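## Task

A printed block sits in the top or middle drawer of one of the two short, slim file cabinets with three drawers each. Move it onto the desk. When finished, all drawers in the room must be completely closed, both cabinets must stay roughly where they were, and the robot must not have toppled or be left leaning. Anything held in place only by the robot at the end does not count.

## Robot and tools

ROBOT. TidyBot++: a mobile base 0.54 m long, 0.50 m wide and 0.38 m tall on four driven casters, carrying one seven-joint arm with a two-finger gripper. The shoulder sits 0.12 m ahead of the base centre, 0.68 m off the floor. The arm begins folded with the hand down; folded, the hand reaches up to 0.08 m beyond the base front and the elbow up to 1.15 m high. Cameras: base_camera (fixed on the base) and wrist_camera (fisheye, looks along the hand).

FRAMES. Base frame: origin on the floor below the base centre, x forward, y left, z up. hand_pose is reported in it, as the midpoint between the finger pads; its z axis runs along the fingers and the fingers close along its y axis. The odometry frame is where the base frame was at scene start. base_odometry integrates wheel turns, so slip counts as motion; heading is positive leftward, range -3.142 to 3.142. base_tilt is in degrees, forward and right positive. Drift of a few cm and several degrees over many moves is normal.

execute_actions. Arguments: actions (a list holding one action, or empty to just read state and images) and cameras (list of base_camera, wrist_camera or all; omitted/null means all, [] means none). One action may hold base, joints and speeds; its motions start together.
- base: exactly one relative move from where the base last reported itself: translate_m (metres, forward +, -2 to 2), strafe_m (metres, left +, -2 to 2) or rotate_rad (radians, counter-clockwise from above +, -6.3 to 6.3). A move needing over 8.667 s at its top speed is rejected.
- joints: absolute targets by name, radians. joint_1_rad any angle (whole arm about vertical; positive is clockwise from above, opposite to rotate_rad). joint_2_rad shoulder, -2.249 to 2.249. joint_3_rad any angle (upper-arm roll). joint_4_rad elbow, -2.579 to 2.579. joint_5_rad any angle (forearm roll). joint_6_rad wrist, -2.099 to 2.099. joint_7_rad any angle (hand roll; hand down, positive is counter-clockwise from above; at 1.57 fingers open left/right). gripper_pos 0 (open, about 85 mm gap) to 1 (closed); gap is roughly 85 x (1 - gripper_pos) mm. Unbounded joints take the short way; for big turns send steps under half a revolution. Done tolerance is 0.039 for joints 1-4 and 0.056 for 5-7, 0.03 for the gripper.
- speeds: optional caps for this action only: translate_m and strafe_m 0.05-0.5 m/s, rotate_rad 0.1-1.57 rad/s (defaults are the maxima). Arm joints move up to 1.39 rad/s (1.22 for joints 5-7). Actions end after 15 s at most.
Unknown keys or out-of-range values reject the whole call. A joint or base omitted from an action may still be driving to its previous target. If a result reports a stop, remaining calls in that reply are skipped.

ARM GEOMETRY. Upper arm 0.42 m, forearm 0.31 m, hand 0.31 m to the hand point. With joint_1_rad 0, joint_3_rad 3.14, joint_5_rad 0 the arm moves in the base's x-z plane; angles from vertical (forward +) are upper arm = j2, forearm = j2 - j4, hand = j2 - j4 - j6. Forward reach from the shoulder is the sum of length x sin(angle), height the sum of length x cos(angle). A downward-pointing hand reaches at most about 0.94 m high, and only near the base.

RESULTS. base_status and joint_status per motion: done; off_target (stopped short, may still push); contact_stop or time_out (target dropped, holds position); not_followed after "joint command not followed" with a cause line, meaning a self-collision check held back the arm targets (gripper still acts; held targets may be retried with later actions). A jammed base shoves until timeout and can report done while short. on_its_own lists motion not commanded by the call. motor_effort is percent of max, positive toward higher values, with peak in brackets; readings carry offsets and noise. Gripper closing to 1 gives done if empty, off_target at the reading where an object stopped it; it squeezes about 96-120 N per finger. Closed fingertips extend ~20 mm past the hand point.

ACCURACY. Friction leaves joints slightly off and the hand 1-2 cm off target (more when extended); hand_pose itself can be 1-2 cm wrong, so trust images. To correct, send each joint its last command plus (desired minus read). The arm sags under held loads; never command a loaded joint to its read angle.

HAZARDS. Avoid dropping things, slamming drawers, hard hits and heavy pushing. If the arm snags something about 0.8 m or higher while the base drives, the robot can topple; horizontal force on a raised hand can lift wheels. Back off or retract the arm to right it. "ARM HIT" means the arm struck the base or itself; nothing prevents arm-base contact. Torque fault: joints 1-4 limit 104.5 N m (warning 56.7), joints 5-7 51.3 (warning 29.4); hitting a limit freezes arm and gripper 10 s and skips the rest of the call, while the base keeps going. Motor heat: MOTOR HOT from 60 °C; at 75 °C an OVER-TEMPERATURE FAULT lets the arm sink, with limit_stop_at_motor_heat in joint_status (resend the target). The scene keeps running while you think; the robot holds the last command. Objects may occasionally be nudged.

OTHER TOOLS. wait: seconds (0 to 10), commands nothing, returns state and images. zoom_image: camera (base_camera or wrist_camera) and region [x0, y0, x1, y1] in pixels of that camera's latest full image, origin top-left, at most 504 x 504. finished_scene: scene (the number of the current scene); ends it irreversibly and reports success and the next task. Replying without any tool call ends everything.

CAMERAS. Calibration is given per camera in OpenCV style (K, distortion, T_world_to_cam mapping base frame to camera); base_camera 644x364 pinhole+radial, wrist_camera 644x476 fisheye. Wrist-camera pose comes from joint readings, so its error can be several times the calibration error.

Each tool is called after "Call:" by a JSON object that holds its "op" and its "data", one argument or row to a line.

## Session

Call:
{"op": "execute_actions", "data": {
  "actions": []
}}

Scene clock: 0.00 s.
base_odometry: x=+0.000 y=+0.000 heading=+0.000 (m, m, rad; odometry frame)
base_tilt: forward=+0.2 right=+0.2 (deg)
base_status: not commanded
joint_positions: joint_1_rad=+0.032 joint_2_rad=-0.406 joint_3_rad=+3.141 joint_4_rad=-2.540 joint_5_rad=+0.023 joint_6_rad=-0.880 joint_7_rad=+1.539 gripper_pos=+0.000
joint_status: not commanded
motor_effort: joint_1_rad=-1 joint_2_rad=+2 joint_3_rad=-1 joint_4_rad=+13 joint_5_rad=+1 joint_6_rad=+0 joint_7_rad=-1 (%)
hand_pose: x=+0.2580 y=-0.0086 z=+0.5917 quat_wxyz=(+0.010, +0.998, -0.025, +0.064) (m; base frame)
pictures: base_camera, wrist_camera
Images, in order (width x height): base_camera 644x364, wrist_camera 644x476.

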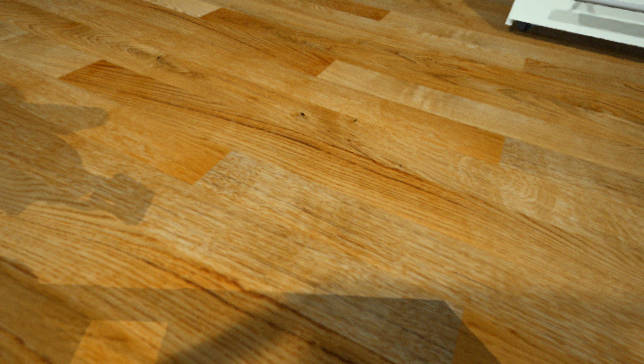

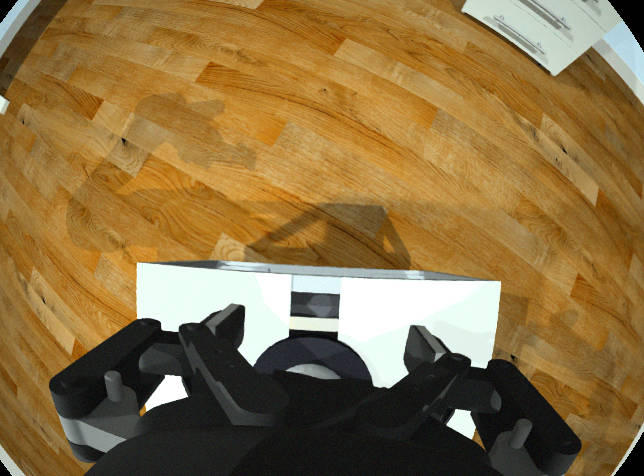

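Call:
{"op": "execute_actions", "data": {
  "actions": [
    {"joints":{"joint_6_rad":0.25}}
  ]
}}

Scene clock: 5.80 s.
base_odometry: x=+0.000 y=+0.000 heading=+0.000 (m, m, rad; odometry frame)
base_tilt: forward=+0.2 right=+0.3 (deg)
base_status: not commanded
joint_positions: joint_1_rad=+0.032 joint_2_rad=-0.406 joint_3_rad=+3.141 joint_4_rad=-2.539 joint_5_rad=+0.023 joint_6_rad=+0.238 joint_7_rad=+1.539 gripper_pos=+0.000
joint_status: all done
motor_effort: joint_1_rad=-1(1) joint_2_rad=-3(3) joint_3_rad=-1(1) joint_4_rad=+19(20) joint_5_rad=+1(1) joint_6_rad=+6(6) joint_7_rad=+0(2) (%)
hand_pose: x=+0.5137 y=-0.0093 z=+0.8018 quat_wxyz=(+0.004, +0.812, -0.015, +0.584) (m; base frame)
pictures: base_camera, wrist_camera
camera_calibration (this result's frames):
wrist_camera: T_world_to_cam=[[0.0903579, -0.993867, 0.0637528, -0.100356], [-0.39339, -0.0944276, -0.914509, 0.983198], [0.91492, 0.0575534, -0.39951, -0.0118159], [0, 0, 0, 1]] pos_world=[0.406659, -0.00621895, 0.900821]
Images, in order (width x height): base_camera 644x364, wrist_camera 644x476.

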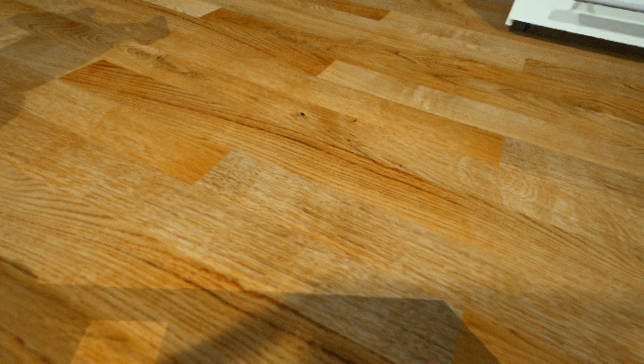

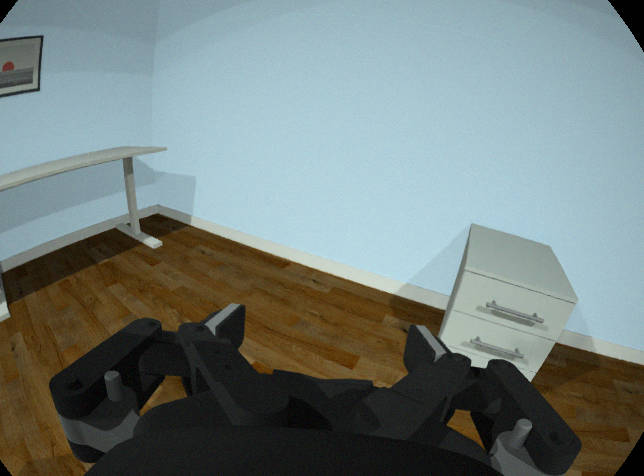

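Call:
{"op": "execute_actions", "data": {
  "actions": [
    {"base":{"rotate_rad":-0.58}}
  ]
}}

Call:
{"op": "execute_actions", "data": {
  "actions": [
    {"base":{"translate_m":0.25}}
  ]
}}

Scene clock: 15.13 s.
base_odometry: x=+0.000 y=+0.000 heading=-0.580 (m, m, rad; odometry frame)
base_tilt: forward=+0.2 right=+0.2 (deg)
base_status: done
joint_positions: joint_1_rad=+0.032 joint_2_rad=-0.406 joint_3_rad=+3.141 joint_4_rad=-2.539 joint_5_rad=+0.023 joint_6_rad=+0.238 joint_7_rad=+1.539 gripper_pos=+0.000
joint_status: not commanded
motor_effort: joint_1_rad=+0(2) joint_2_rad=-4(4) joint_3_rad=-1(1) joint_4_rad=+19(19) joint_5_rad=+1(0) joint_6_rad=+7(7) joint_7_rad=-1(1) (%)
hand_pose: x=+0.5137 y=-0.0093 z=+0.8018 quat_wxyz=(+0.004, +0.812, -0.015, +0.584) (m; base frame)
pictures: base_camera, wrist_camera
camera_calibration (this result's frames):
wrist_camera: T_world_to_cam=[[0.0903473, -0.993868, 0.0637511, -0.100353], [-0.393391, -0.0944219, -0.91451, 0.983199], [0.914921, 0.0575443, -0.399509, -0.0118163], [0, 0, 0, 1]] pos_world=[0.406659, -0.0062224, 0.900821]
Images, in order (width x height): base_camera 644x364, wrist_camera 644x476.

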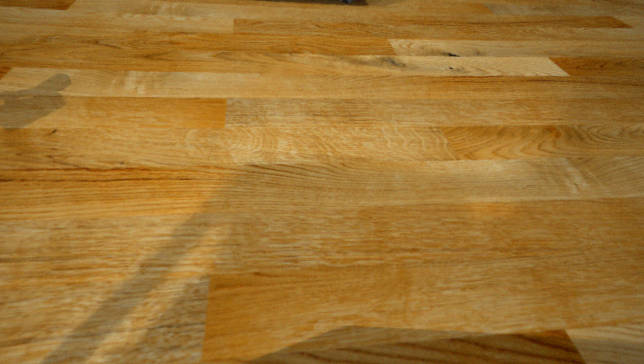

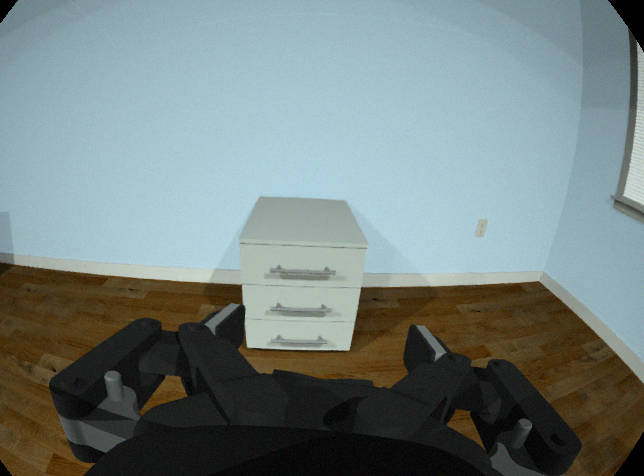

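Scene clock: 16.90 s.
base_odometry: x=+0.209 y=-0.137 heading=-0.581 (m, m, rad; odometry frame)
base_tilt: forward=+0.2 right=+0.3 (deg)
base_status: done
joint_positions: joint_1_rad=+0.032 joint_2_rad=-0.405 joint_3_rad=+3.141 joint_4_rad=-2.539 joint_5_rad=+0.023 joint_6_rad=+0.238 joint_7_rad=+1.539 gripper_pos=+0.000
joint_status: not commanded
motor_effort: joint_1_rad=-1(0) joint_2_rad=-2(6) joint_3_rad=-1(0) joint_4_rad=+19(20) joint_5_rad=+1(1) joint_6_rad=+7(7) joint_7_rad=+0(1) (%)
hand_pose: x=+0.5139 y=-0.0093 z=+0.8012 quat_wxyz=(+0.004, +0.812, -0.015, +0.583) (m; base frame)
pictures: base_camera, wrist_camera
camera_calibration (this result's frames):
wrist_camera: T_world_to_cam=[[0.0904418, -0.993871, 0.06357, -0.100242], [-0.394744, -0.0943785, -0.913931, 0.982968], [0.914329, 0.0575637, -0.400861, -0.0108279], [0, 0, 0, 1]] pos_world=[0.406987, -0.00623288, 0.900397]
Images, in order (width x height): base_camera 644x364, wrist_camera 644x476.

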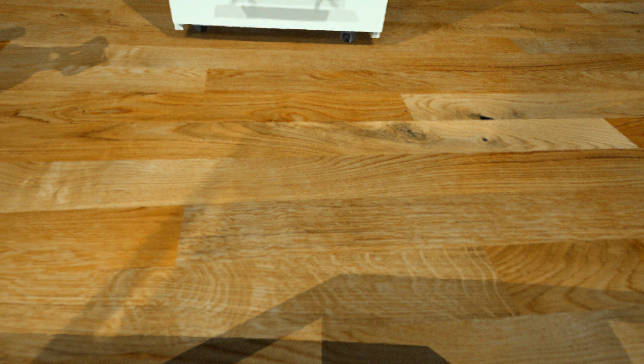

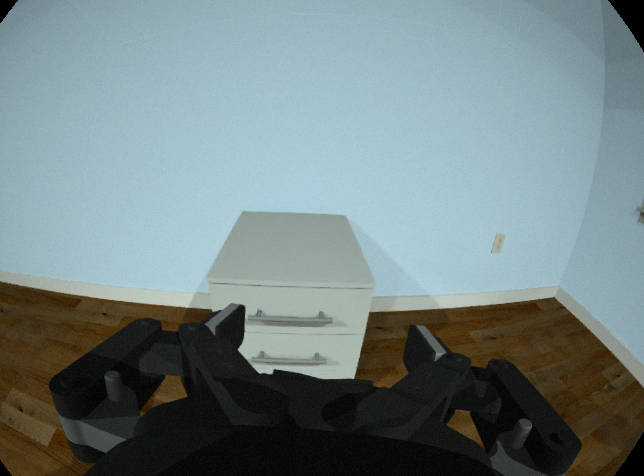

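Call:
{"op": "execute_actions", "data": {
  "actions": [
    {"base":{"rotate_rad":0.15},"joints":{"joint_7_rad":0.0,"joint_6_rad":0.81}}
  ],
  "cameras": []
}}

Call:
{"op": "execute_actions", "data": {
  "actions": [
    {"base":{"strafe_m":-0.09},"joints":{"joint_2_rad":0.5}}
  ],
  "cameras": []
}}

Call:
{"op": "execute_actions", "data": {
  "actions": [
    {"base":{"translate_m":-0.1},"joints":{"joint_1_rad":0,"joint_2_rad":1.2,"joint_4_rad":-1.61,"joint_5_rad":0}}
  ]
}}

Scene clock: 38.20 s.
base_odometry: x=+0.209 y=-0.137 heading=-0.431 (m, m, rad; odometry frame)
base_tilt: forward=+0.2 right=+0.3 (deg)
base_status: done
joint_positions: joint_1_rad=+0.032 joint_2_rad=-0.405 joint_3_rad=+3.141 joint_4_rad=-2.539 joint_5_rad=+0.023 joint_6_rad=+0.785 joint_7_rad=+0.000 gripper_pos=+0.000
joint_status: all done
motor_effort: joint_1_rad=+0(2) joint_2_rad=-2(4) joint_3_rad=-1(0) joint_4_rad=+20(20) joint_5_rad=+1(0) joint_6_rad=+7(6) joint_7_rad=-1(0) (%)
hand_pose: x=+0.5227 y=-0.0060 z=+0.9690 quat_wxyz=(-0.543, +0.443, -0.440, +0.562) (m; base frame)
pictures: none
No camera images: the call's "cameras" was empty. Leave "cameras" out to get every camera's image.

Scene clock: 40.40 s.
base_odometry: x=+0.172 y=-0.219 heading=-0.430 (m, m, rad; odometry frame)
base_tilt: forward=+0.2 right=+0.3 (deg)
base_status: done
joint_positions: joint_1_rad=+0.032 joint_2_rad=+0.487 joint_3_rad=+3.141 joint_4_rad=-2.539 joint_5_rad=+0.023 joint_6_rad=+0.785 joint_7_rad=+0.000 gripper_pos=+0.000
joint_status: all done
motor_effort: joint_1_rad=-1(1) joint_2_rad=-20(21) joint_3_rad=-2(1) joint_4_rad=+7(20) joint_5_rad=+1(0) joint_6_rad=+5(8) joint_7_rad=-1(1) (%)
hand_pose: x=+0.5959 y=-0.0085 z=+0.5478 quat_wxyz=(-0.306, +0.634, -0.639, +0.310) (m; base frame)
pictures: none
No camera images: the call's "cameras" was empty. Leave "cameras" out to get every camera's image.

Scene clock: 42.60 s.
base_odometry: x=+0.081 y=-0.178 heading=-0.430 (m, m, rad; odometry frame)
base_tilt: forward=+0.2 right=+0.3 (deg)
base_status: done
joint_positions: joint_1_rad=+0.012 joint_2_rad=+1.186 joint_3_rad=+3.141 joint_4_rad=-1.621 joint_5_rad=+0.023 joint_6_rad=+0.785 joint_7_rad=+0.000 gripper_pos=+0.000
joint_status: all done
motor_effort: joint_1_rad=+0(0) joint_2_rad=-40(39) joint_3_rad=-2(2) joint_4_rad=+11(10) joint_5_rad=+1(1) joint_6_rad=+6(6) joint_7_rad=-1(1) (%)
hand_pose: x=+0.8920 y=-0.0025 z=+0.4067 quat_wxyz=(-0.375, +0.604, -0.595, +0.375) (m; base frame)
pictures: base_camera, wrist_camera
camera_calibration (this result's frames):
wrist_camera: T_world_to_cam=[[-0.350865, -0.117842, -0.928982, 0.69686], [-0.131972, 0.988372, -0.0755319, 0.199661], [0.92708, 0.0960981, -0.362337, -0.542073], [0, 0, 0, 1]] pos_world=[0.773398, -0.063127, 0.466038]
Images, in order (width x height): base_camera 644x364, wrist_camera 644x476.

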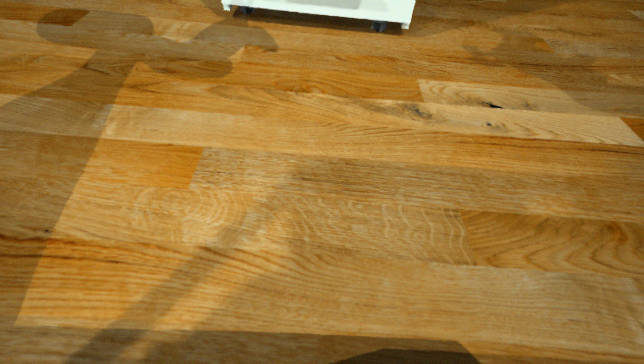

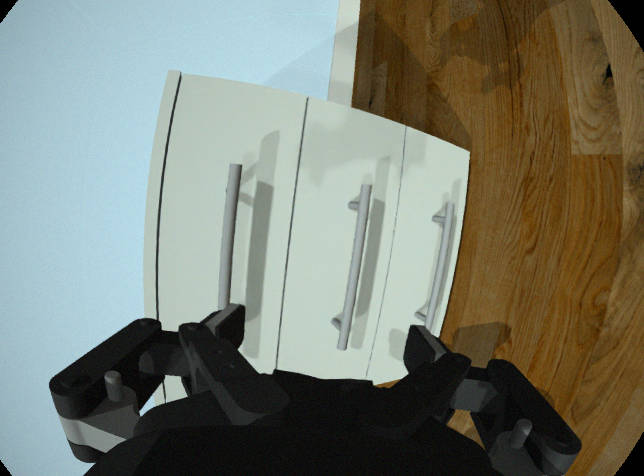

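Call:
{"op": "execute_actions", "data": {
  "actions": [
    {"base":{"translate_m":0.1},"joints":{"joint_2_rad":1.17}}
  ]
}}

Scene clock: 51.03 s.
base_odometry: x=+0.171 y=-0.220 heading=-0.430 (m, m, rad; odometry frame)
base_tilt: forward=+0.2 right=+0.3 (deg)
base_status: done
joint_positions: joint_1_rad=+0.009 joint_2_rad=+1.180 joint_3_rad=+3.141 joint_4_rad=-1.614 joint_5_rad=+0.023 joint_6_rad=+0.785 joint_7_rad=+0.000 gripper_pos=+0.000
joint_status: all done
motor_effort: joint_1_rad=+0(3) joint_2_rad=-39(41) joint_3_rad=-2(3) joint_4_rad=+11(12) joint_5_rad=+1(1) joint_6_rad=+6(7) joint_7_rad=-1(0) (%)
hand_pose: x=+0.8968 y=-0.0004 z=+0.4144 quat_wxyz=(-0.380, +0.602, -0.592, +0.379) (m; base frame)
pictures: base_camera, wrist_camera
camera_calibration (this result's frames):
wrist_camera: T_world_to_cam=[[-0.337923, -0.118946, -0.933627, 0.696314], [-0.13372, 0.987986, -0.0774713, 0.20114], [0.931626, 0.0986657, -0.349769, -0.553203], [0, 0, 0, 1]] pos_world=[0.777575, -0.0613177, 0.472187]
Images, in order (width x height): base_camera 644x364, wrist_camera 644x476.

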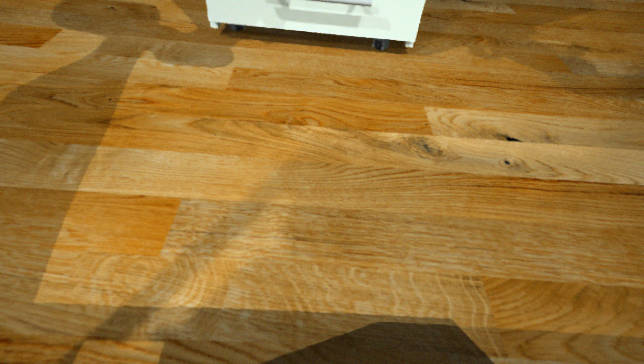

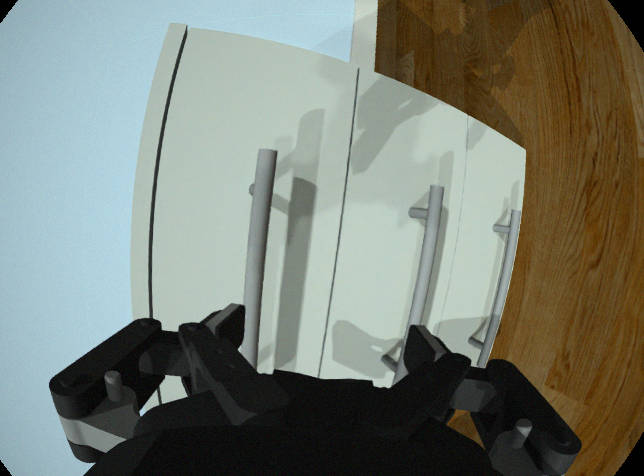

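Call:
{"op": "execute_actions", "data": {
  "actions": [
    {"base":{"translate_m":0.04},"joints":{"joint_2_rad":1.14},"speeds":{"translate_m":0.1}}
  ],
  "cameras": ["wrist_camera"]
}}

Scene clock: 59.20 s.
base_odometry: x=+0.208 y=-0.237 heading=-0.431 (m, m, rad; odometry frame)
base_tilt: forward=+0.2 right=+0.3 (deg)
base_status: done
joint_positions: joint_1_rad=+0.009 joint_2_rad=+1.153 joint_3_rad=+3.141 joint_4_rad=-1.611 joint_5_rad=+0.023 joint_6_rad=+0.785 joint_7_rad=+0.000 gripper_pos=+0.000
joint_status: all done
motor_effort: joint_1_rad=-1(2) joint_2_rad=-40(41) joint_3_rad=-2(3) joint_4_rad=+11(13) joint_5_rad=+1(1) joint_6_rad=+6(7) joint_7_rad=+0(1) (%)
hand_pose: x=+0.9054 y=-0.0002 z=+0.4372 quat_wxyz=(-0.389, +0.596, -0.586, +0.388) (m; base frame)
pictures: wrist_camera
camera_calibration (this result's frames):
wrist_camera: T_world_to_cam=[[-0.308766, -0.119321, -0.943624, 0.698468], [-0.131591, 0.987918, -0.0818636, 0.203852], [0.941991, 0.0988961, -0.320737, -0.575326], [0, 0, 0, 1]] pos_world=[0.784441, -0.0611493, 0.491251]
Images, in order (width x height): wrist_camera 644x476.

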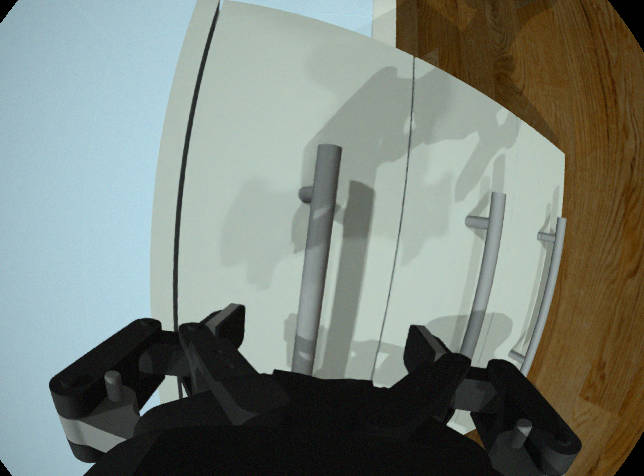

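Try closing.

Call:
{"op": "execute_actions", "data": {
  "actions": [
    {"joints":{"gripper_pos":1}}
  ],
  "cameras": ["wrist_camera"]
}}

Scene clock: 62.83 s.
base_odometry: x=+0.208 y=-0.237 heading=-0.431 (m, m, rad; odometry frame)
base_tilt: forward=+0.2 right=+0.2 (deg)
base_status: not commanded
joint_positions: joint_1_rad=+0.009 joint_2_rad=+1.142 joint_3_rad=+3.141 joint_4_rad=-1.613 joint_5_rad=+0.023 joint_6_rad=+0.792 joint_7_rad=+0.000 gripper_pos=+0.999
joint_status: all done
motor_effort: joint_1_rad=-1(0) joint_2_rad=-40(42) joint_3_rad=-2(2) joint_4_rad=+12(16) joint_5_rad=+1(0) joint_6_rad=+7(9) joint_7_rad=-1(1) (%)
hand_pose: x=+0.9076 y=-0.0002 z=+0.4461 quat_wxyz=(-0.393, +0.593, -0.583, +0.392) (m; base frame)
pictures: wrist_camera
camera_calibration (this result's frames):
wrist_camera: T_world_to_cam=[[-0.29518, -0.119318, -0.947962, 0.697154], [-0.130459, 0.987912, -0.0837235, 0.204653], [0.946493, 0.0989567, -0.307178, -0.584635], [0, 0, 0, 1]] pos_world=[0.785838, -0.0611423, 0.498423]
Images, in order (width x height): wrist_camera 644x476.

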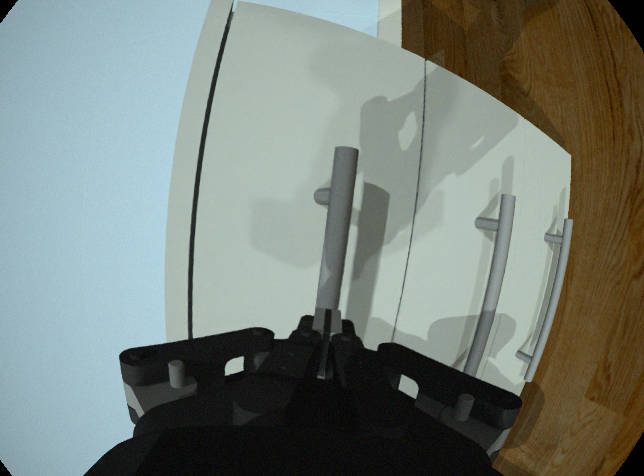

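Just short.

Call:
{"op": "execute_actions", "data": {
  "actions": [
    {"joints":{"gripper_pos":0.4,"joint_2_rad":1.17}}
  ],
  "cameras": []
}}

Call:
{"op": "execute_actions", "data": {
  "actions": [
    {"base":{"translate_m":0.03},"speeds":{"translate_m":0.1}}
  ],
  "cameras": ["wrist_camera"]
}}

Call:
{"op": "execute_actions", "data": {
  "actions": [
    {"joints":{"gripper_pos":1}}
  ],
  "cameras": ["wrist_camera"]
}}

Scene clock: 70.97 s.
base_odometry: x=+0.208 y=-0.237 heading=-0.431 (m, m, rad; odometry frame)
base_tilt: forward=+0.2 right=+0.3 (deg)
base_status: not commanded
joint_positions: joint_1_rad=+0.009 joint_2_rad=+1.158 joint_3_rad=+3.141 joint_4_rad=-1.613 joint_5_rad=+0.023 joint_6_rad=+0.792 joint_7_rad=+0.000 gripper_pos=+0.400
joint_status: all done
motor_effort: joint_1_rad=-1(1) joint_2_rad=-39(40) joint_3_rad=-2(2) joint_4_rad=+11(11) joint_5_rad=+1(1) joint_6_rad=+7(7) joint_7_rad=-1(0) (%)
hand_pose: x=+0.9038 y=-0.0001 z=+0.4340 quat_wxyz=(-0.388, +0.596, -0.586, +0.388) (m; base frame)
pictures: none
No camera images: the call's "cameras" was empty. Leave "cameras" out to get every camera's image.

Scene clock: 71.80 s.
base_odometry: x=+0.235 y=-0.250 heading=-0.431 (m, m, rad; odometry frame)
base_tilt: forward=+0.3 right=+0.2 (deg)
base_status: done
joint_positions: joint_1_rad=+0.008 joint_2_rad=+1.158 joint_3_rad=+3.141 joint_4_rad=-1.611 joint_5_rad=+0.023 joint_6_rad=+0.792 joint_7_rad=+0.000 gripper_pos=+0.400
joint_status: not commanded
motor_effort: joint_1_rad=+0(3) joint_2_rad=-39(40) joint_3_rad=-2(4) joint_4_rad=+11(13) joint_5_rad=+1(1) joint_6_rad=+7(7) joint_7_rad=+0(1) (%)
hand_pose: x=+0.9049 y=+0.0004 z=+0.4349 quat_wxyz=(-0.389, +0.596, -0.585, +0.388) (m; base frame)
pictures: wrist_camera
camera_calibration (this result's frames):
wrist_camera: T_world_to_cam=[[-0.307366, -0.119432, -0.944067, 0.695174], [-0.132253, 0.987826, -0.0819091, 0.203609], [0.942356, 0.0996797, -0.319419, -0.576499], [0, 0, 0, 1]] pos_world=[0.783868, -0.0606391, 0.488823]
Images, in order (width x height): wrist_camera 644x476.

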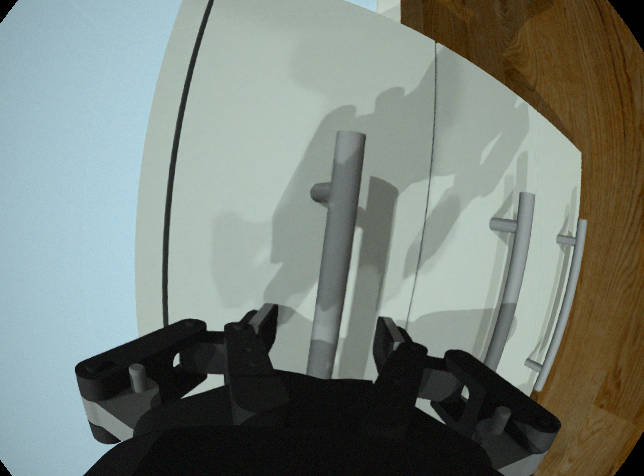

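Scene clock: 72.67 s.
base_odometry: x=+0.235 y=-0.249 heading=-0.431 (m, m, rad; odometry frame)
base_tilt: forward=+0.2 right=+0.3 (deg)
base_status: not commanded
joint_positions: joint_1_rad=+0.008 joint_2_rad=+1.157 joint_3_rad=+3.141 joint_4_rad=-1.611 joint_5_rad=+0.023 joint_6_rad=+0.792 joint_7_rad=+0.000 gripper_pos=+0.888
joint_status: gripper_pos off_target (ended at +0.888, target +1.000)
motor_effort: joint_1_rad=-1(1) joint_2_rad=-37(40) joint_3_rad=-2(2) joint_4_rad=+12(13) joint_5_rad=+2(2) joint_6_rad=+5(7) joint_7_rad=+0(0) (%)
hand_pose: x=+0.9049 y=+0.0004 z=+0.4352 quat_wxyz=(-0.389, +0.596, -0.585, +0.389) (m; base frame)
pictures: wrist_camera
camera_calibration (this result's frames):
wrist_camera: T_world_to_cam=[[-0.30684, -0.11943, -0.944238, 0.695085], [-0.13221, 0.987826, -0.0819797, 0.203635], [0.942534, 0.0996833, -0.318894, -0.576858], [0, 0, 0, 1]] pos_world=[0.78391, -0.0606386, 0.489064]
Images, in order (width x height): wrist_camera 644x476.

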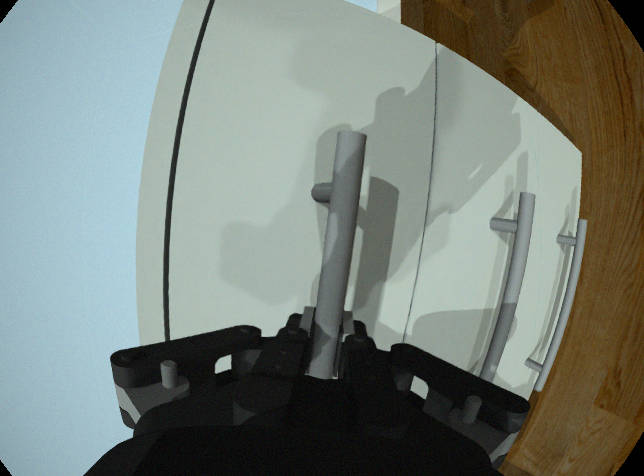

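Call:
{"op": "execute_actions", "data": {
  "actions": [
    {"base":{"translate_m":-0.22},"speeds":{"translate_m":0.1}}
  ]
}}

Scene clock: 78.33 s.
base_odometry: x=+0.035 y=-0.158 heading=-0.431 (m, m, rad; odometry frame)
base_tilt: forward=+0.2 right=+0.3 (deg)
base_status: done
joint_positions: joint_1_rad=+0.004 joint_2_rad=+1.163 joint_3_rad=+3.141 joint_4_rad=-1.601 joint_5_rad=+0.021 joint_6_rad=+0.793 joint_7_rad=+0.000 gripper_pos=+0.888
joint_status: not commanded
motor_effort: joint_1_rad=+1(4) joint_2_rad=-38(45) joint_3_rad=+0(4) joint_4_rad=+11(12) joint_5_rad=+1(3) joint_6_rad=+6(8) joint_7_rad=+0(1) (%)
hand_pose: x=+0.9079 y=+0.0035 z=+0.4351 quat_wxyz=(-0.392, +0.596, -0.583, +0.390) (m; base frame)
pictures: base_camera, wrist_camera
camera_calibration (this result's frames):
wrist_camera: T_world_to_cam=[[-0.301315, -0.11965, -0.945988, 0.691955], [-0.134506, 0.987509, -0.0820593, 0.203061], [0.94399, 0.102516, -0.313645, -0.583598], [0, 0, 0, 1]] pos_world=[0.78672, -0.057904, 0.488201]
Images, in order (width x height): base_camera 644x364, wrist_camera 644x476.

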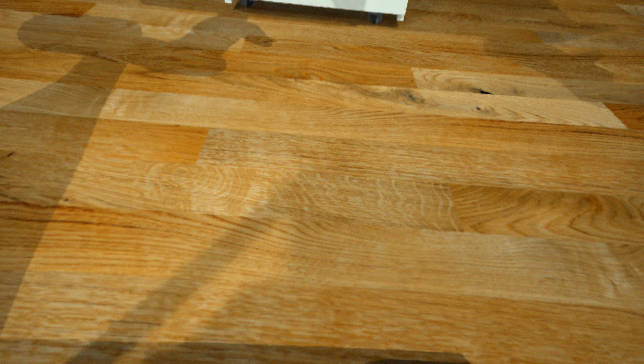

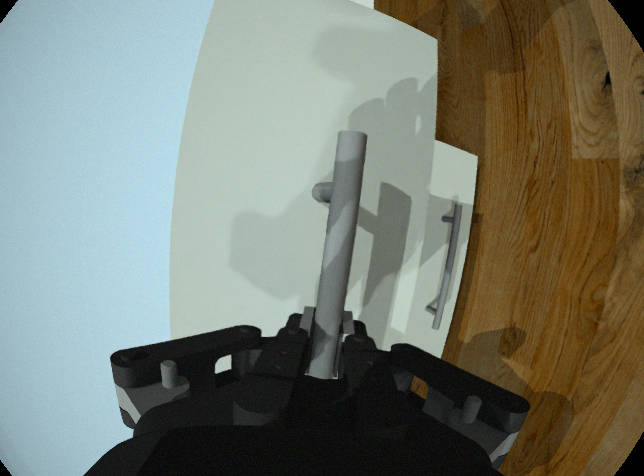

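Call:
{"op": "execute_actions", "data": {
  "actions": [
    {"joints":{"gripper_pos":0.4}}
  ],
  "cameras": []
}}

Call:
{"op": "execute_actions", "data": {
  "actions": [
    {"base":{"translate_m":-0.08}}
  ],
  "cameras": []
}}

Call:
{"op": "execute_actions", "data": {
  "actions": [
    {"joints":{"joint_2_rad":0.75}}
  ],
  "cameras": []
}}

Call:
{"op": "execute_actions", "data": {
  "actions": [
    {"joints":{"joint_4_rad":-1.2,"joint_6_rad":-0.3}}
  ],
  "cameras": ["wrist_camera"]
}}

Scene clock: 86.40 s.
base_odometry: x=+0.035 y=-0.158 heading=-0.431 (m, m, rad; odometry frame)
base_tilt: forward=+0.2 right=+0.2 (deg)
base_status: not commanded
joint_positions: joint_1_rad=+0.004 joint_2_rad=+1.163 joint_3_rad=+3.141 joint_4_rad=-1.601 joint_5_rad=+0.021 joint_6_rad=+0.793 joint_7_rad=+0.000 gripper_pos=+0.400
joint_status: all done
motor_effort: joint_1_rad=-1(1) joint_2_rad=-40(40) joint_3_rad=-2(2) joint_4_rad=+12(11) joint_5_rad=+1(1) joint_6_rad=+7(7) joint_7_rad=+0(0) (%)
hand_pose: x=+0.9077 y=+0.0035 z=+0.4349 quat_wxyz=(-0.392, +0.596, -0.583, +0.389) (m; base frame)
pictures: none
No camera images: the call's "cameras" was empty. Leave "cameras" out to get every camera's image.

Scene clock: 87.53 s.
base_odometry: x=-0.038 y=-0.124 heading=-0.431 (m, m, rad; odometry frame)
base_tilt: forward=+0.3 right=+0.2 (deg)
base_status: done
joint_positions: joint_1_rad=+0.004 joint_2_rad=+1.163 joint_3_rad=+3.141 joint_4_rad=-1.607 joint_5_rad=+0.021 joint_6_rad=+0.793 joint_7_rad=+0.000 gripper_pos=+0.400
joint_status: not commanded
motor_effort: joint_1_rad=-1(3) joint_2_rad=-40(42) joint_3_rad=-2(4) joint_4_rad=+11(13) joint_5_rad=+1(1) joint_6_rad=+6(7) joint_7_rad=+0(1) (%)
hand_pose: x=+0.9052 y=+0.0036 z=+0.4325 quat_wxyz=(-0.390, +0.597, -0.584, +0.388) (m; base frame)
pictures: none
No camera images: the call's "cameras" was empty. Leave "cameras" out to get every camera's image.

Scene clock: 89.23 s.
base_odometry: x=-0.038 y=-0.124 heading=-0.431 (m, m, rad; odometry frame)
base_tilt: forward=+0.2 right=+0.2 (deg)
base_status: not commanded
joint_positions: joint_1_rad=+0.004 joint_2_rad=+0.749 joint_3_rad=+3.141 joint_4_rad=-1.606 joint_5_rad=+0.021 joint_6_rad=+0.793 joint_7_rad=+0.000 gripper_pos=+0.400
joint_status: all done
motor_effort: joint_1_rad=-1(1) joint_2_rad=-38(43) joint_3_rad=-2(2) joint_4_rad=+18(18) joint_5_rad=+1(1) joint_6_rad=+7(7) joint_7_rad=-1(0) (%)
hand_pose: x=+0.9392 y=+0.0035 z=+0.7708 quat_wxyz=(-0.502, +0.504, -0.491, +0.503) (m; base frame)
pictures: none
No camera images: the call's "cameras" was empty. Leave "cameras" out to get every camera's image.

Scene clock: 90.90 s.
base_odometry: x=-0.038 y=-0.124 heading=-0.431 (m, m, rad; odometry frame)
base_tilt: forward=+0.2 right=+0.3 (deg)
base_status: not commanded
joint_positions: joint_1_rad=+0.004 joint_2_rad=+0.749 joint_3_rad=+3.141 joint_4_rad=-1.212 joint_5_rad=+0.021 joint_6_rad=-0.273 joint_7_rad=+0.000 gripper_pos=+0.400
joint_status: all done
motor_effort: joint_1_rad=+0(1) joint_2_rad=-40(40) joint_3_rad=-2(2) joint_4_rad=+19(20) joint_5_rad=+1(1) joint_6_rad=+5(7) joint_7_rad=+0(0) (%)
hand_pose: x=+0.9417 y=-0.0030 z=+0.6793 quat_wxyz=(-0.305, +0.640, -0.631, +0.316) (m; base frame)
pictures: wrist_camera
camera_calibration (this result's frames):
wrist_camera: T_world_to_cam=[[-0.537744, -0.126621, -0.833545, 1.0786], [-0.138488, 0.988495, -0.0608168, 0.223472], [0.831656, 0.082732, -0.549093, -0.272602], [0, 0, 0, 1]] pos_world=[0.837672, -0.0617734, 0.76297]
Images, in order (width x height): wrist_camera 644x476.

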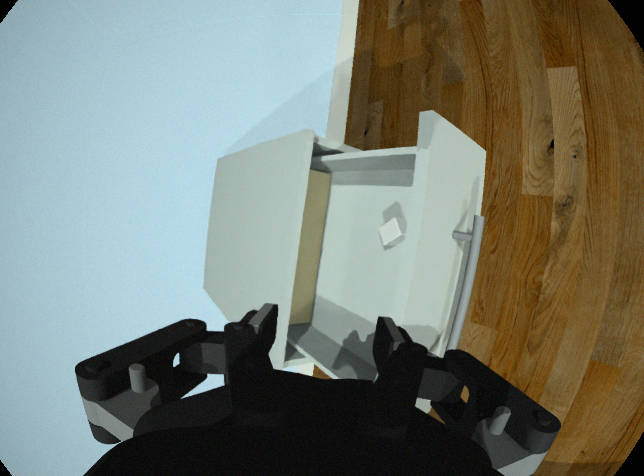

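Call:
{"op": "zoom_image", "data": {
  "camera": "wrist_camera",
  "region": [290, 150, 450, 330]
}}

Region (290, 150, 450, 330) of wrist_camera's 644x476 image, scaled by 2.800.

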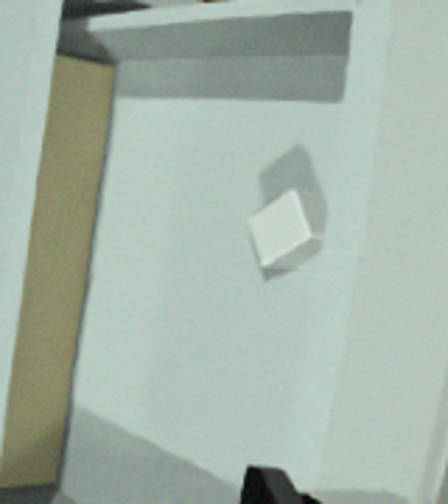

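Call:
{"op": "execute_actions", "data": {
  "actions": [
    {"base":{"strafe_m":-0.05},"joints":{"joint_2_rad":0.72,"joint_4_rad":-1.06,"joint_6_rad":-1.38,"joint_7_rad":1.57,"gripper_pos":0}}
  ],
  "cameras": []
}}

Call:
{"op": "execute_actions", "data": {
  "actions": [
    {"base":{"translate_m":0.42}}
  ],
  "cameras": ["wrist_camera"]
}}

Scene clock: 106.33 s.
base_odometry: x=-0.059 y=-0.170 heading=-0.431 (m, m, rad; odometry frame)
base_tilt: forward=+0.2 right=+0.3 (deg)
base_status: done
joint_positions: joint_1_rad=+0.004 joint_2_rad=+0.737 joint_3_rad=+3.143 joint_4_rad=-1.071 joint_5_rad=+0.021 joint_6_rad=-1.361 joint_7_rad=+1.570 gripper_pos=+0.000
joint_status: all done
motor_effort: joint_1_rad=-1(3) joint_2_rad=-36(40) joint_3_rad=-2(4) joint_4_rad=+16(20) joint_5_rad=+1(1) joint_6_rad=-1(6) joint_7_rad=+0(1) (%)
hand_pose: x=+0.6987 y=-0.0082 z=+0.6084 quat_wxyz=(+0.011, +1.000, +0.000, -0.014) (m; base frame)
pictures: none
No camera images: the call's "cameras" was empty. Leave "cameras" out to get every camera's image.

Scene clock: 108.53 s.
base_odometry: x=+0.323 y=-0.346 heading=-0.432 (m, m, rad; odometry frame)
base_tilt: forward=+0.2 right=+0.3 (deg)
base_status: done
joint_positions: joint_1_rad=+0.004 joint_2_rad=+0.733 joint_3_rad=+3.143 joint_4_rad=-1.067 joint_5_rad=+0.021 joint_6_rad=-1.361 joint_7_rad=+1.570 gripper_pos=+0.000
joint_status: not commanded
motor_effort: joint_1_rad=-1(2) joint_2_rad=-36(39) joint_3_rad=-2(2) joint_4_rad=+17(17) joint_5_rad=+1(1) joint_6_rad=+0(1) joint_7_rad=-1(1) (%)
hand_pose: x=+0.7006 y=-0.0082 z=+0.6117 quat_wxyz=(+0.011, +1.000, +0.000, -0.010) (m; base frame)
pictures: wrist_camera
camera_calibration (this result's frames):
wrist_camera: T_world_to_cam=[[0.105671, -0.991932, -0.0700292, -0.0329569], [-0.988432, -0.112481, 0.101737, 0.678066], [-0.108793, 0.0584684, -0.992343, 0.821066], [0, 0, 0, 1]] pos_world=[0.763031, -0.00442783, 0.743487]
Images, in order (width x height): wrist_camera 644x476.

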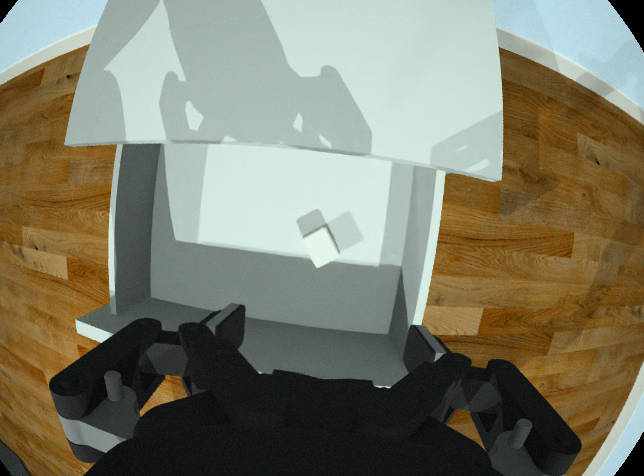

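Call:
{"op": "execute_actions", "data": {
  "actions": [
    {"joints":{"joint_1_rad":-0.03,"joint_2_rad":0.94,"joint_4_rad":-1.205,"joint_6_rad":-1.0,"joint_7_rad":2.06,"gripper_pos":0.2}}
  ],
  "cameras": ["wrist_camera"]
}}

Scene clock: 120.23 s.
base_odometry: x=+0.323 y=-0.346 heading=-0.432 (m, m, rad; odometry frame)
base_tilt: forward=+0.2 right=+0.2 (deg)
base_status: not commanded
joint_positions: joint_1_rad=-0.021 joint_2_rad=+0.945 joint_3_rad=+3.143 joint_4_rad=-1.206 joint_5_rad=+0.021 joint_6_rad=-1.030 joint_7_rad=+2.044 gripper_pos=+0.200
joint_status: all done
motor_effort: joint_1_rad=+0(1) joint_2_rad=-39(44) joint_3_rad=-2(2) joint_4_rad=+14(16) joint_5_rad=+1(1) joint_6_rad=-1(1) joint_7_rad=-1(0) (%)
hand_pose: x=+0.7107 y=+0.0076 z=+0.4450 quat_wxyz=(+0.005, +0.968, +0.250, -0.021) (m; base frame)
pictures: wrist_camera
camera_calibration (this result's frames):
wrist_camera: T_world_to_cam=[[0.570368, -0.815848, -0.095244, -0.35044], [-0.806556, -0.578227, 0.122967, 0.571633], [-0.155395, 0.00668293, -0.98783, 0.687331], [0, 0, 0, 1]] pos_world=[0.767742, 0.0400345, 0.575297]
Images, in order (width x height): wrist_camera 644x476.

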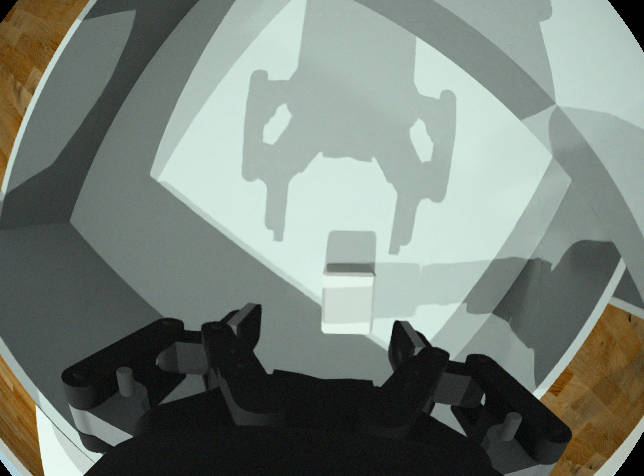

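Call:
{"op": "execute_actions", "data": {
  "actions": [
    {"joints":{"joint_1_rad":0.005,"joint_2_rad":1.015,"joint_4_rad":-1.225,"joint_6_rad":-0.88}}
  ],
  "cameras": ["wrist_camera"]
}}

Scene clock: 127.73 s.
base_odometry: x=+0.323 y=-0.346 heading=-0.432 (m, m, rad; odometry frame)
base_tilt: forward=+0.2 right=+0.2 (deg)
base_status: not commanded
joint_positions: joint_1_rad=-0.001 joint_2_rad=+1.009 joint_3_rad=+3.143 joint_4_rad=-1.217 joint_5_rad=+0.021 joint_6_rad=-0.907 joint_7_rad=+2.044 gripper_pos=+0.200
joint_status: all done
motor_effort: joint_1_rad=-1(2) joint_2_rad=-39(41) joint_3_rad=-2(2) joint_4_rad=+13(14) joint_5_rad=+1(1) joint_6_rad=-1(0) joint_7_rad=-1(1) (%)
hand_pose: x=+0.7270 y=-0.0041 z=+0.4032 quat_wxyz=(+0.010, +0.970, +0.241, +0.002) (m; base frame)
pictures: wrist_camera
camera_calibration (this result's frames):
wrist_camera: T_world_to_cam=[[0.55933, -0.825992, -0.0699077, -0.375447], [-0.821887, -0.563574, 0.0829825, 0.610419], [-0.107941, 0.0110416, -0.994096, 0.616709], [0, 0, 0, 1]] pos_world=[0.778262, 0.0270903, 0.536167]
Images, in order (width x height): wrist_camera 644x476.

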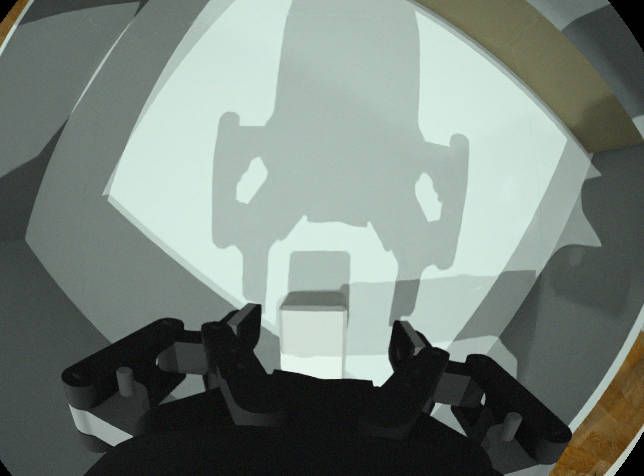

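Call:
{"op": "execute_actions", "data": {
  "actions": [
    {"joints":{"joint_1_rad":-0.018,"joint_2_rad":1.03}}
  ],
  "cameras": []
}}

Call:
{"op": "execute_actions", "data": {
  "actions": [
    {"joints":{"gripper_pos":1}}
  ],
  "cameras": ["wrist_camera"]
}}

Call:
{"op": "execute_actions", "data": {
  "actions": [
    {"joints":{"joint_1_rad":0,"joint_2_rad":0.70,"joint_4_rad":-1.06,"joint_6_rad":-1.38}}
  ],
  "cameras": ["wrist_camera"]
}}

Scene clock: 133.80 s.
base_odometry: x=+0.323 y=-0.346 heading=-0.432 (m, m, rad; odometry frame)
base_tilt: forward=+0.3 right=+0.3 (deg)
base_status: not commanded
joint_positions: joint_1_rad=-0.013 joint_2_rad=+1.014 joint_3_rad=+3.143 joint_4_rad=-1.217 joint_5_rad=+0.021 joint_6_rad=-0.907 joint_7_rad=+2.044 gripper_pos=+0.200
joint_status: all done
motor_effort: joint_1_rad=-1(3) joint_2_rad=-39(40) joint_3_rad=-2(3) joint_4_rad=+13(13) joint_5_rad=+1(1) joint_6_rad=+0(0) joint_7_rad=-1(2) (%)
hand_pose: x=+0.7254 y=+0.0033 z=+0.3998 quat_wxyz=(+0.009, +0.969, +0.247, -0.001) (m; base frame)
pictures: none
No camera images: the call's "cameras" was empty. Leave "cameras" out to get every camera's image.

Scene clock: 134.80 s.
base_odometry: x=+0.322 y=-0.346 heading=-0.432 (m, m, rad; odometry frame)
base_tilt: forward=+0.3 right=+0.2 (deg)
base_status: not commanded
joint_positions: joint_1_rad=-0.013 joint_2_rad=+1.014 joint_3_rad=+3.143 joint_4_rad=-1.217 joint_5_rad=+0.021 joint_6_rad=-0.907 joint_7_rad=+2.044 gripper_pos=+0.676
joint_status: gripper_pos off_target (ended at +0.676, target +1.000)
motor_effort: joint_1_rad=-1(2) joint_2_rad=-37(40) joint_3_rad=-2(2) joint_4_rad=+12(13) joint_5_rad=+1(0) joint_6_rad=-1(2) joint_7_rad=+0(1) (%)
hand_pose: x=+0.7256 y=+0.0033 z=+0.4003 quat_wxyz=(+0.009, +0.969, +0.247, +0.000) (m; base frame)
pictures: wrist_camera
camera_calibration (this result's frames):
wrist_camera: T_world_to_cam=[[0.569105, -0.819046, -0.0726821, -0.37471], [-0.814463, -0.573646, 0.0870674, 0.606738], [-0.113006, 0.00964638, -0.993547, 0.616956], [0, 0, 0, 1]] pos_world=[0.777135, 0.0351964, 0.532913]
Images, in order (width x height): wrist_camera 644x476.

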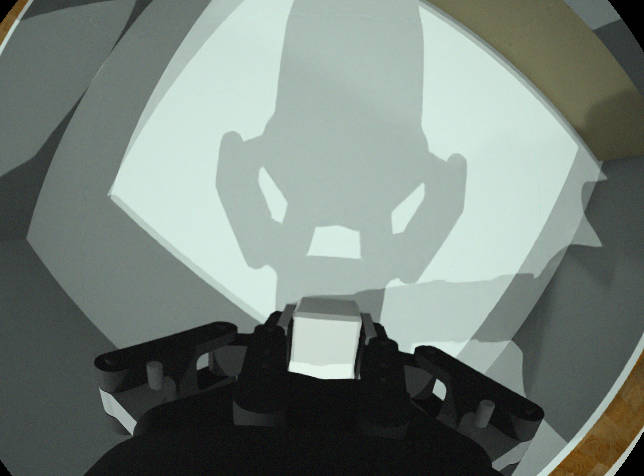

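Scene clock: 136.47 s.
base_odometry: x=+0.322 y=-0.346 heading=-0.432 (m, m, rad; odometry frame)
base_tilt: forward=+0.2 right=+0.3 (deg)
base_status: not commanded
joint_positions: joint_1_rad=-0.012 joint_2_rad=+0.696 joint_3_rad=+3.143 joint_4_rad=-1.061 joint_5_rad=+0.021 joint_6_rad=-1.351 joint_7_rad=+2.044 gripper_pos=+0.676
joint_status: all done
motor_effort: joint_1_rad=-1(0) joint_2_rad=-37(43) joint_3_rad=-2(2) joint_4_rad=+17(17) joint_5_rad=+1(1) joint_6_rad=+0(0) joint_7_rad=-1(1) (%)
hand_pose: x=+0.7080 y=+0.0010 z=+0.6353 quat_wxyz=(+0.014, +0.970, +0.242, +0.014) (m; base frame)
pictures: wrist_camera
camera_calibration (this result's frames):
wrist_camera: T_world_to_cam=[[0.562323, -0.825208, -0.0531462, -0.357163], [-0.822716, -0.56478, 0.0645109, 0.590819], [-0.0832508, 0.00744819, -0.996501, 0.829342], [0, 0, 0, 1]] pos_world=[0.755961, 0.0327719, 0.769343]
Images, in order (width x height): wrist_camera 644x476.

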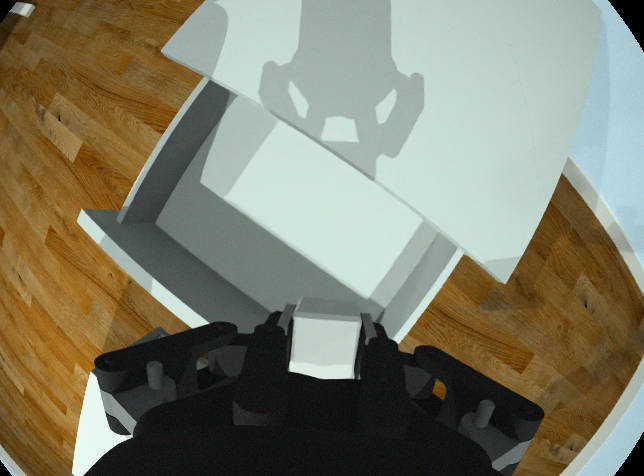

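Call:
{"op": "execute_actions", "data": {
  "actions": [
    {"base":{"translate_m":-0.4},"joints":{"joint_7_rad":1.57,"joint_4_rad":-1.61,"joint_2_rad":0.5}}
  ],
  "cameras": []
}}

Call:
{"op": "execute_actions", "data": {
  "actions": [
    {"joints":{"joint_6_rad":0.82,"joint_2_rad":1.1}}
  ],
  "cameras": ["wrist_camera"]
}}

Scene clock: 152.43 s.
base_odometry: x=-0.041 y=-0.178 heading=-0.433 (m, m, rad; odometry frame)
base_tilt: forward=+0.2 right=+0.2 (deg)
base_status: done
joint_positions: joint_1_rad=-0.006 joint_2_rad=+0.511 joint_3_rad=+3.143 joint_4_rad=-1.607 joint_5_rad=+0.021 joint_6_rad=-1.353 joint_7_rad=+1.589 gripper_pos=+0.676
joint_status: all done
motor_effort: joint_1_rad=+0(4) joint_2_rad=-27(39) joint_3_rad=-1(1) joint_4_rad=+13(16) joint_5_rad=+1(2) joint_6_rad=-3(4) joint_7_rad=-1(2) (%)
hand_pose: x=+0.4927 y=-0.0033 z=+0.5909 quat_wxyz=(+0.009, +0.986, +0.016, -0.164) (m; base frame)
pictures: none
No camera images: the call's "cameras" was empty. Leave "cameras" out to get every camera's image.

Scene clock: 154.87 s.
base_odometry: x=-0.041 y=-0.178 heading=-0.433 (m, m, rad; odometry frame)
base_tilt: forward=+0.1 right=+0.2 (deg)
base_status: not commanded
joint_positions: joint_1_rad=-0.006 joint_2_rad=+1.091 joint_3_rad=+3.143 joint_4_rad=-1.607 joint_5_rad=+0.021 joint_6_rad=+0.795 joint_7_rad=+1.589 gripper_pos=+0.676
joint_status: all done
motor_effort: joint_1_rad=+0(1) joint_2_rad=-40(41) joint_3_rad=-2(2) joint_4_rad=+13(14) joint_5_rad=+1(1) joint_6_rad=+7(6) joint_7_rad=-1(0) (%)
hand_pose: x=+0.9215 y=+0.0104 z=+0.4907 quat_wxyz=(+0.002, +0.814, +0.021, +0.581) (m; base frame)
pictures: wrist_camera
camera_calibration (this result's frames):
wrist_camera: T_world_to_cam=[[0.150388, -0.983525, 0.100305, -0.171186], [-0.393706, -0.152648, -0.906474, 0.857923], [0.906851, 0.0968322, -0.410176, -0.498018], [0, 0, 0, 1]] pos_world=[0.815142, 0.0108178, 0.590581]
Images, in order (width x height): wrist_camera 644x476.

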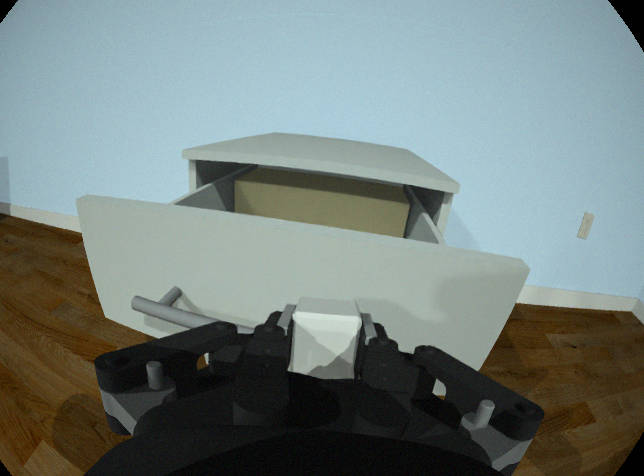

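Call:
{"op": "execute_actions", "data": {
  "actions": [
    {"base":{"translate_m":0.27},"speeds":{"translate_m":0.1}}
  ]
}}

Scene clock: 161.93 s.
base_odometry: x=+0.204 y=-0.292 heading=-0.433 (m, m, rad; odometry frame)
base_tilt: forward=+0.3 right=+0.3 (deg)
base_status: done
joint_positions: joint_1_rad=-0.005 joint_2_rad=+1.091 joint_3_rad=+3.143 joint_4_rad=-1.613 joint_5_rad=+0.021 joint_6_rad=+0.795 joint_7_rad=+1.589 gripper_pos=+0.676
joint_status: not commanded
motor_effort: joint_1_rad=-1(3) joint_2_rad=-40(42) joint_3_rad=-2(3) joint_4_rad=+12(19) joint_5_rad=+1(1) joint_6_rad=+7(8) joint_7_rad=-1(0) (%)
hand_pose: x=+0.9192 y=+0.0098 z=+0.4880 quat_wxyz=(+0.002, +0.816, +0.020, +0.578) (m; base frame)
pictures: base_camera, wrist_camera
camera_calibration (this result's frames):
wrist_camera: T_world_to_cam=[[0.15033, -0.983626, 0.0994005, -0.170603], [-0.399264, -0.152383, -0.904084, 0.85838], [0.904427, 0.0962236, -0.415634, -0.492113], [0, 0, 0, 1]] pos_world=[0.813447, 0.0103459, 0.588466]
Images, in order (width x height): base_camera 644x364, wrist_camera 644x476.

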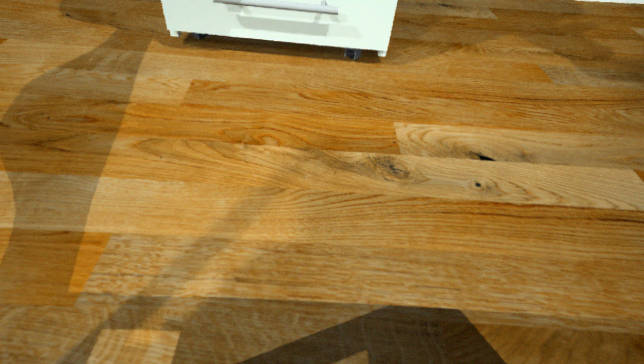

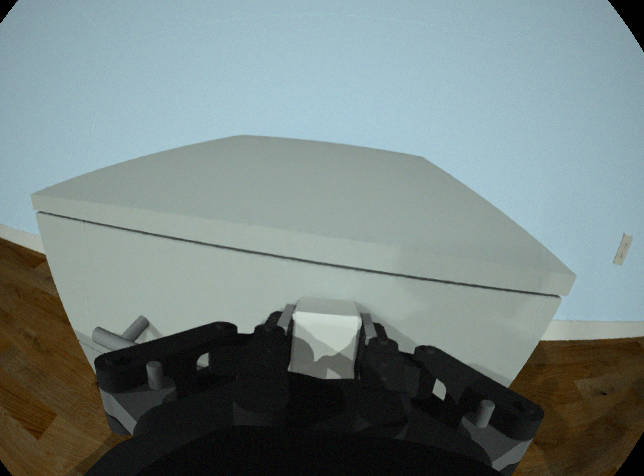

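Looks nearly or fully closed; confirm with a small push.

Call:
{"op": "execute_actions", "data": {
  "actions": [
    {"base":{"translate_m":0.02},"speeds":{"translate_m":0.05}}
  ]
}}

Scene clock: 165.37 s.
base_odometry: x=+0.222 y=-0.300 heading=-0.434 (m, m, rad; odometry frame)
base_tilt: forward=+0.2 right=+0.3 (deg)
base_status: done
joint_positions: joint_1_rad=-0.002 joint_2_rad=+1.078 joint_3_rad=+3.143 joint_4_rad=-1.651 joint_5_rad=+0.021 joint_6_rad=+0.803 joint_7_rad=+1.589 gripper_pos=+0.676
joint_status: not commanded
motor_effort: joint_1_rad=-1(4) joint_2_rad=-34(40) joint_3_rad=-2(4) joint_4_rad=+20(23) joint_5_rad=+1(3) joint_6_rad=+5(9) joint_7_rad=-1(1) (%)
hand_pose: x=+0.9077 y=+0.0072 z=+0.4848 quat_wxyz=(+0.003, +0.821, +0.019, +0.571) (m; base frame)
pictures: base_camera, wrist_camera
camera_calibration (this result's frames):
wrist_camera: T_world_to_cam=[[0.148665, -0.984141, 0.0967719, -0.168405], [-0.414749, -0.150889, -0.897338, 0.861343], [0.897709, 0.0932668, -0.430603, -0.46946], [0, 0, 0, 1]] pos_world=[0.803716, 0.0080174, 0.587062]
Images, in order (width x height): base_camera 644x364, wrist_camera 644x476.

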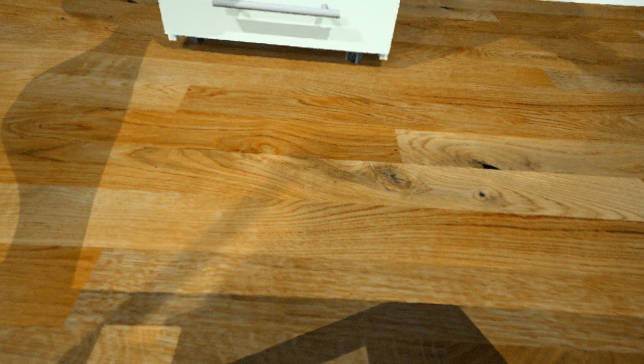

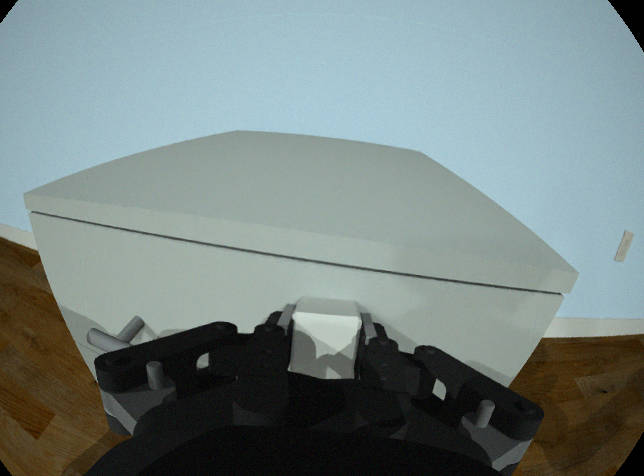

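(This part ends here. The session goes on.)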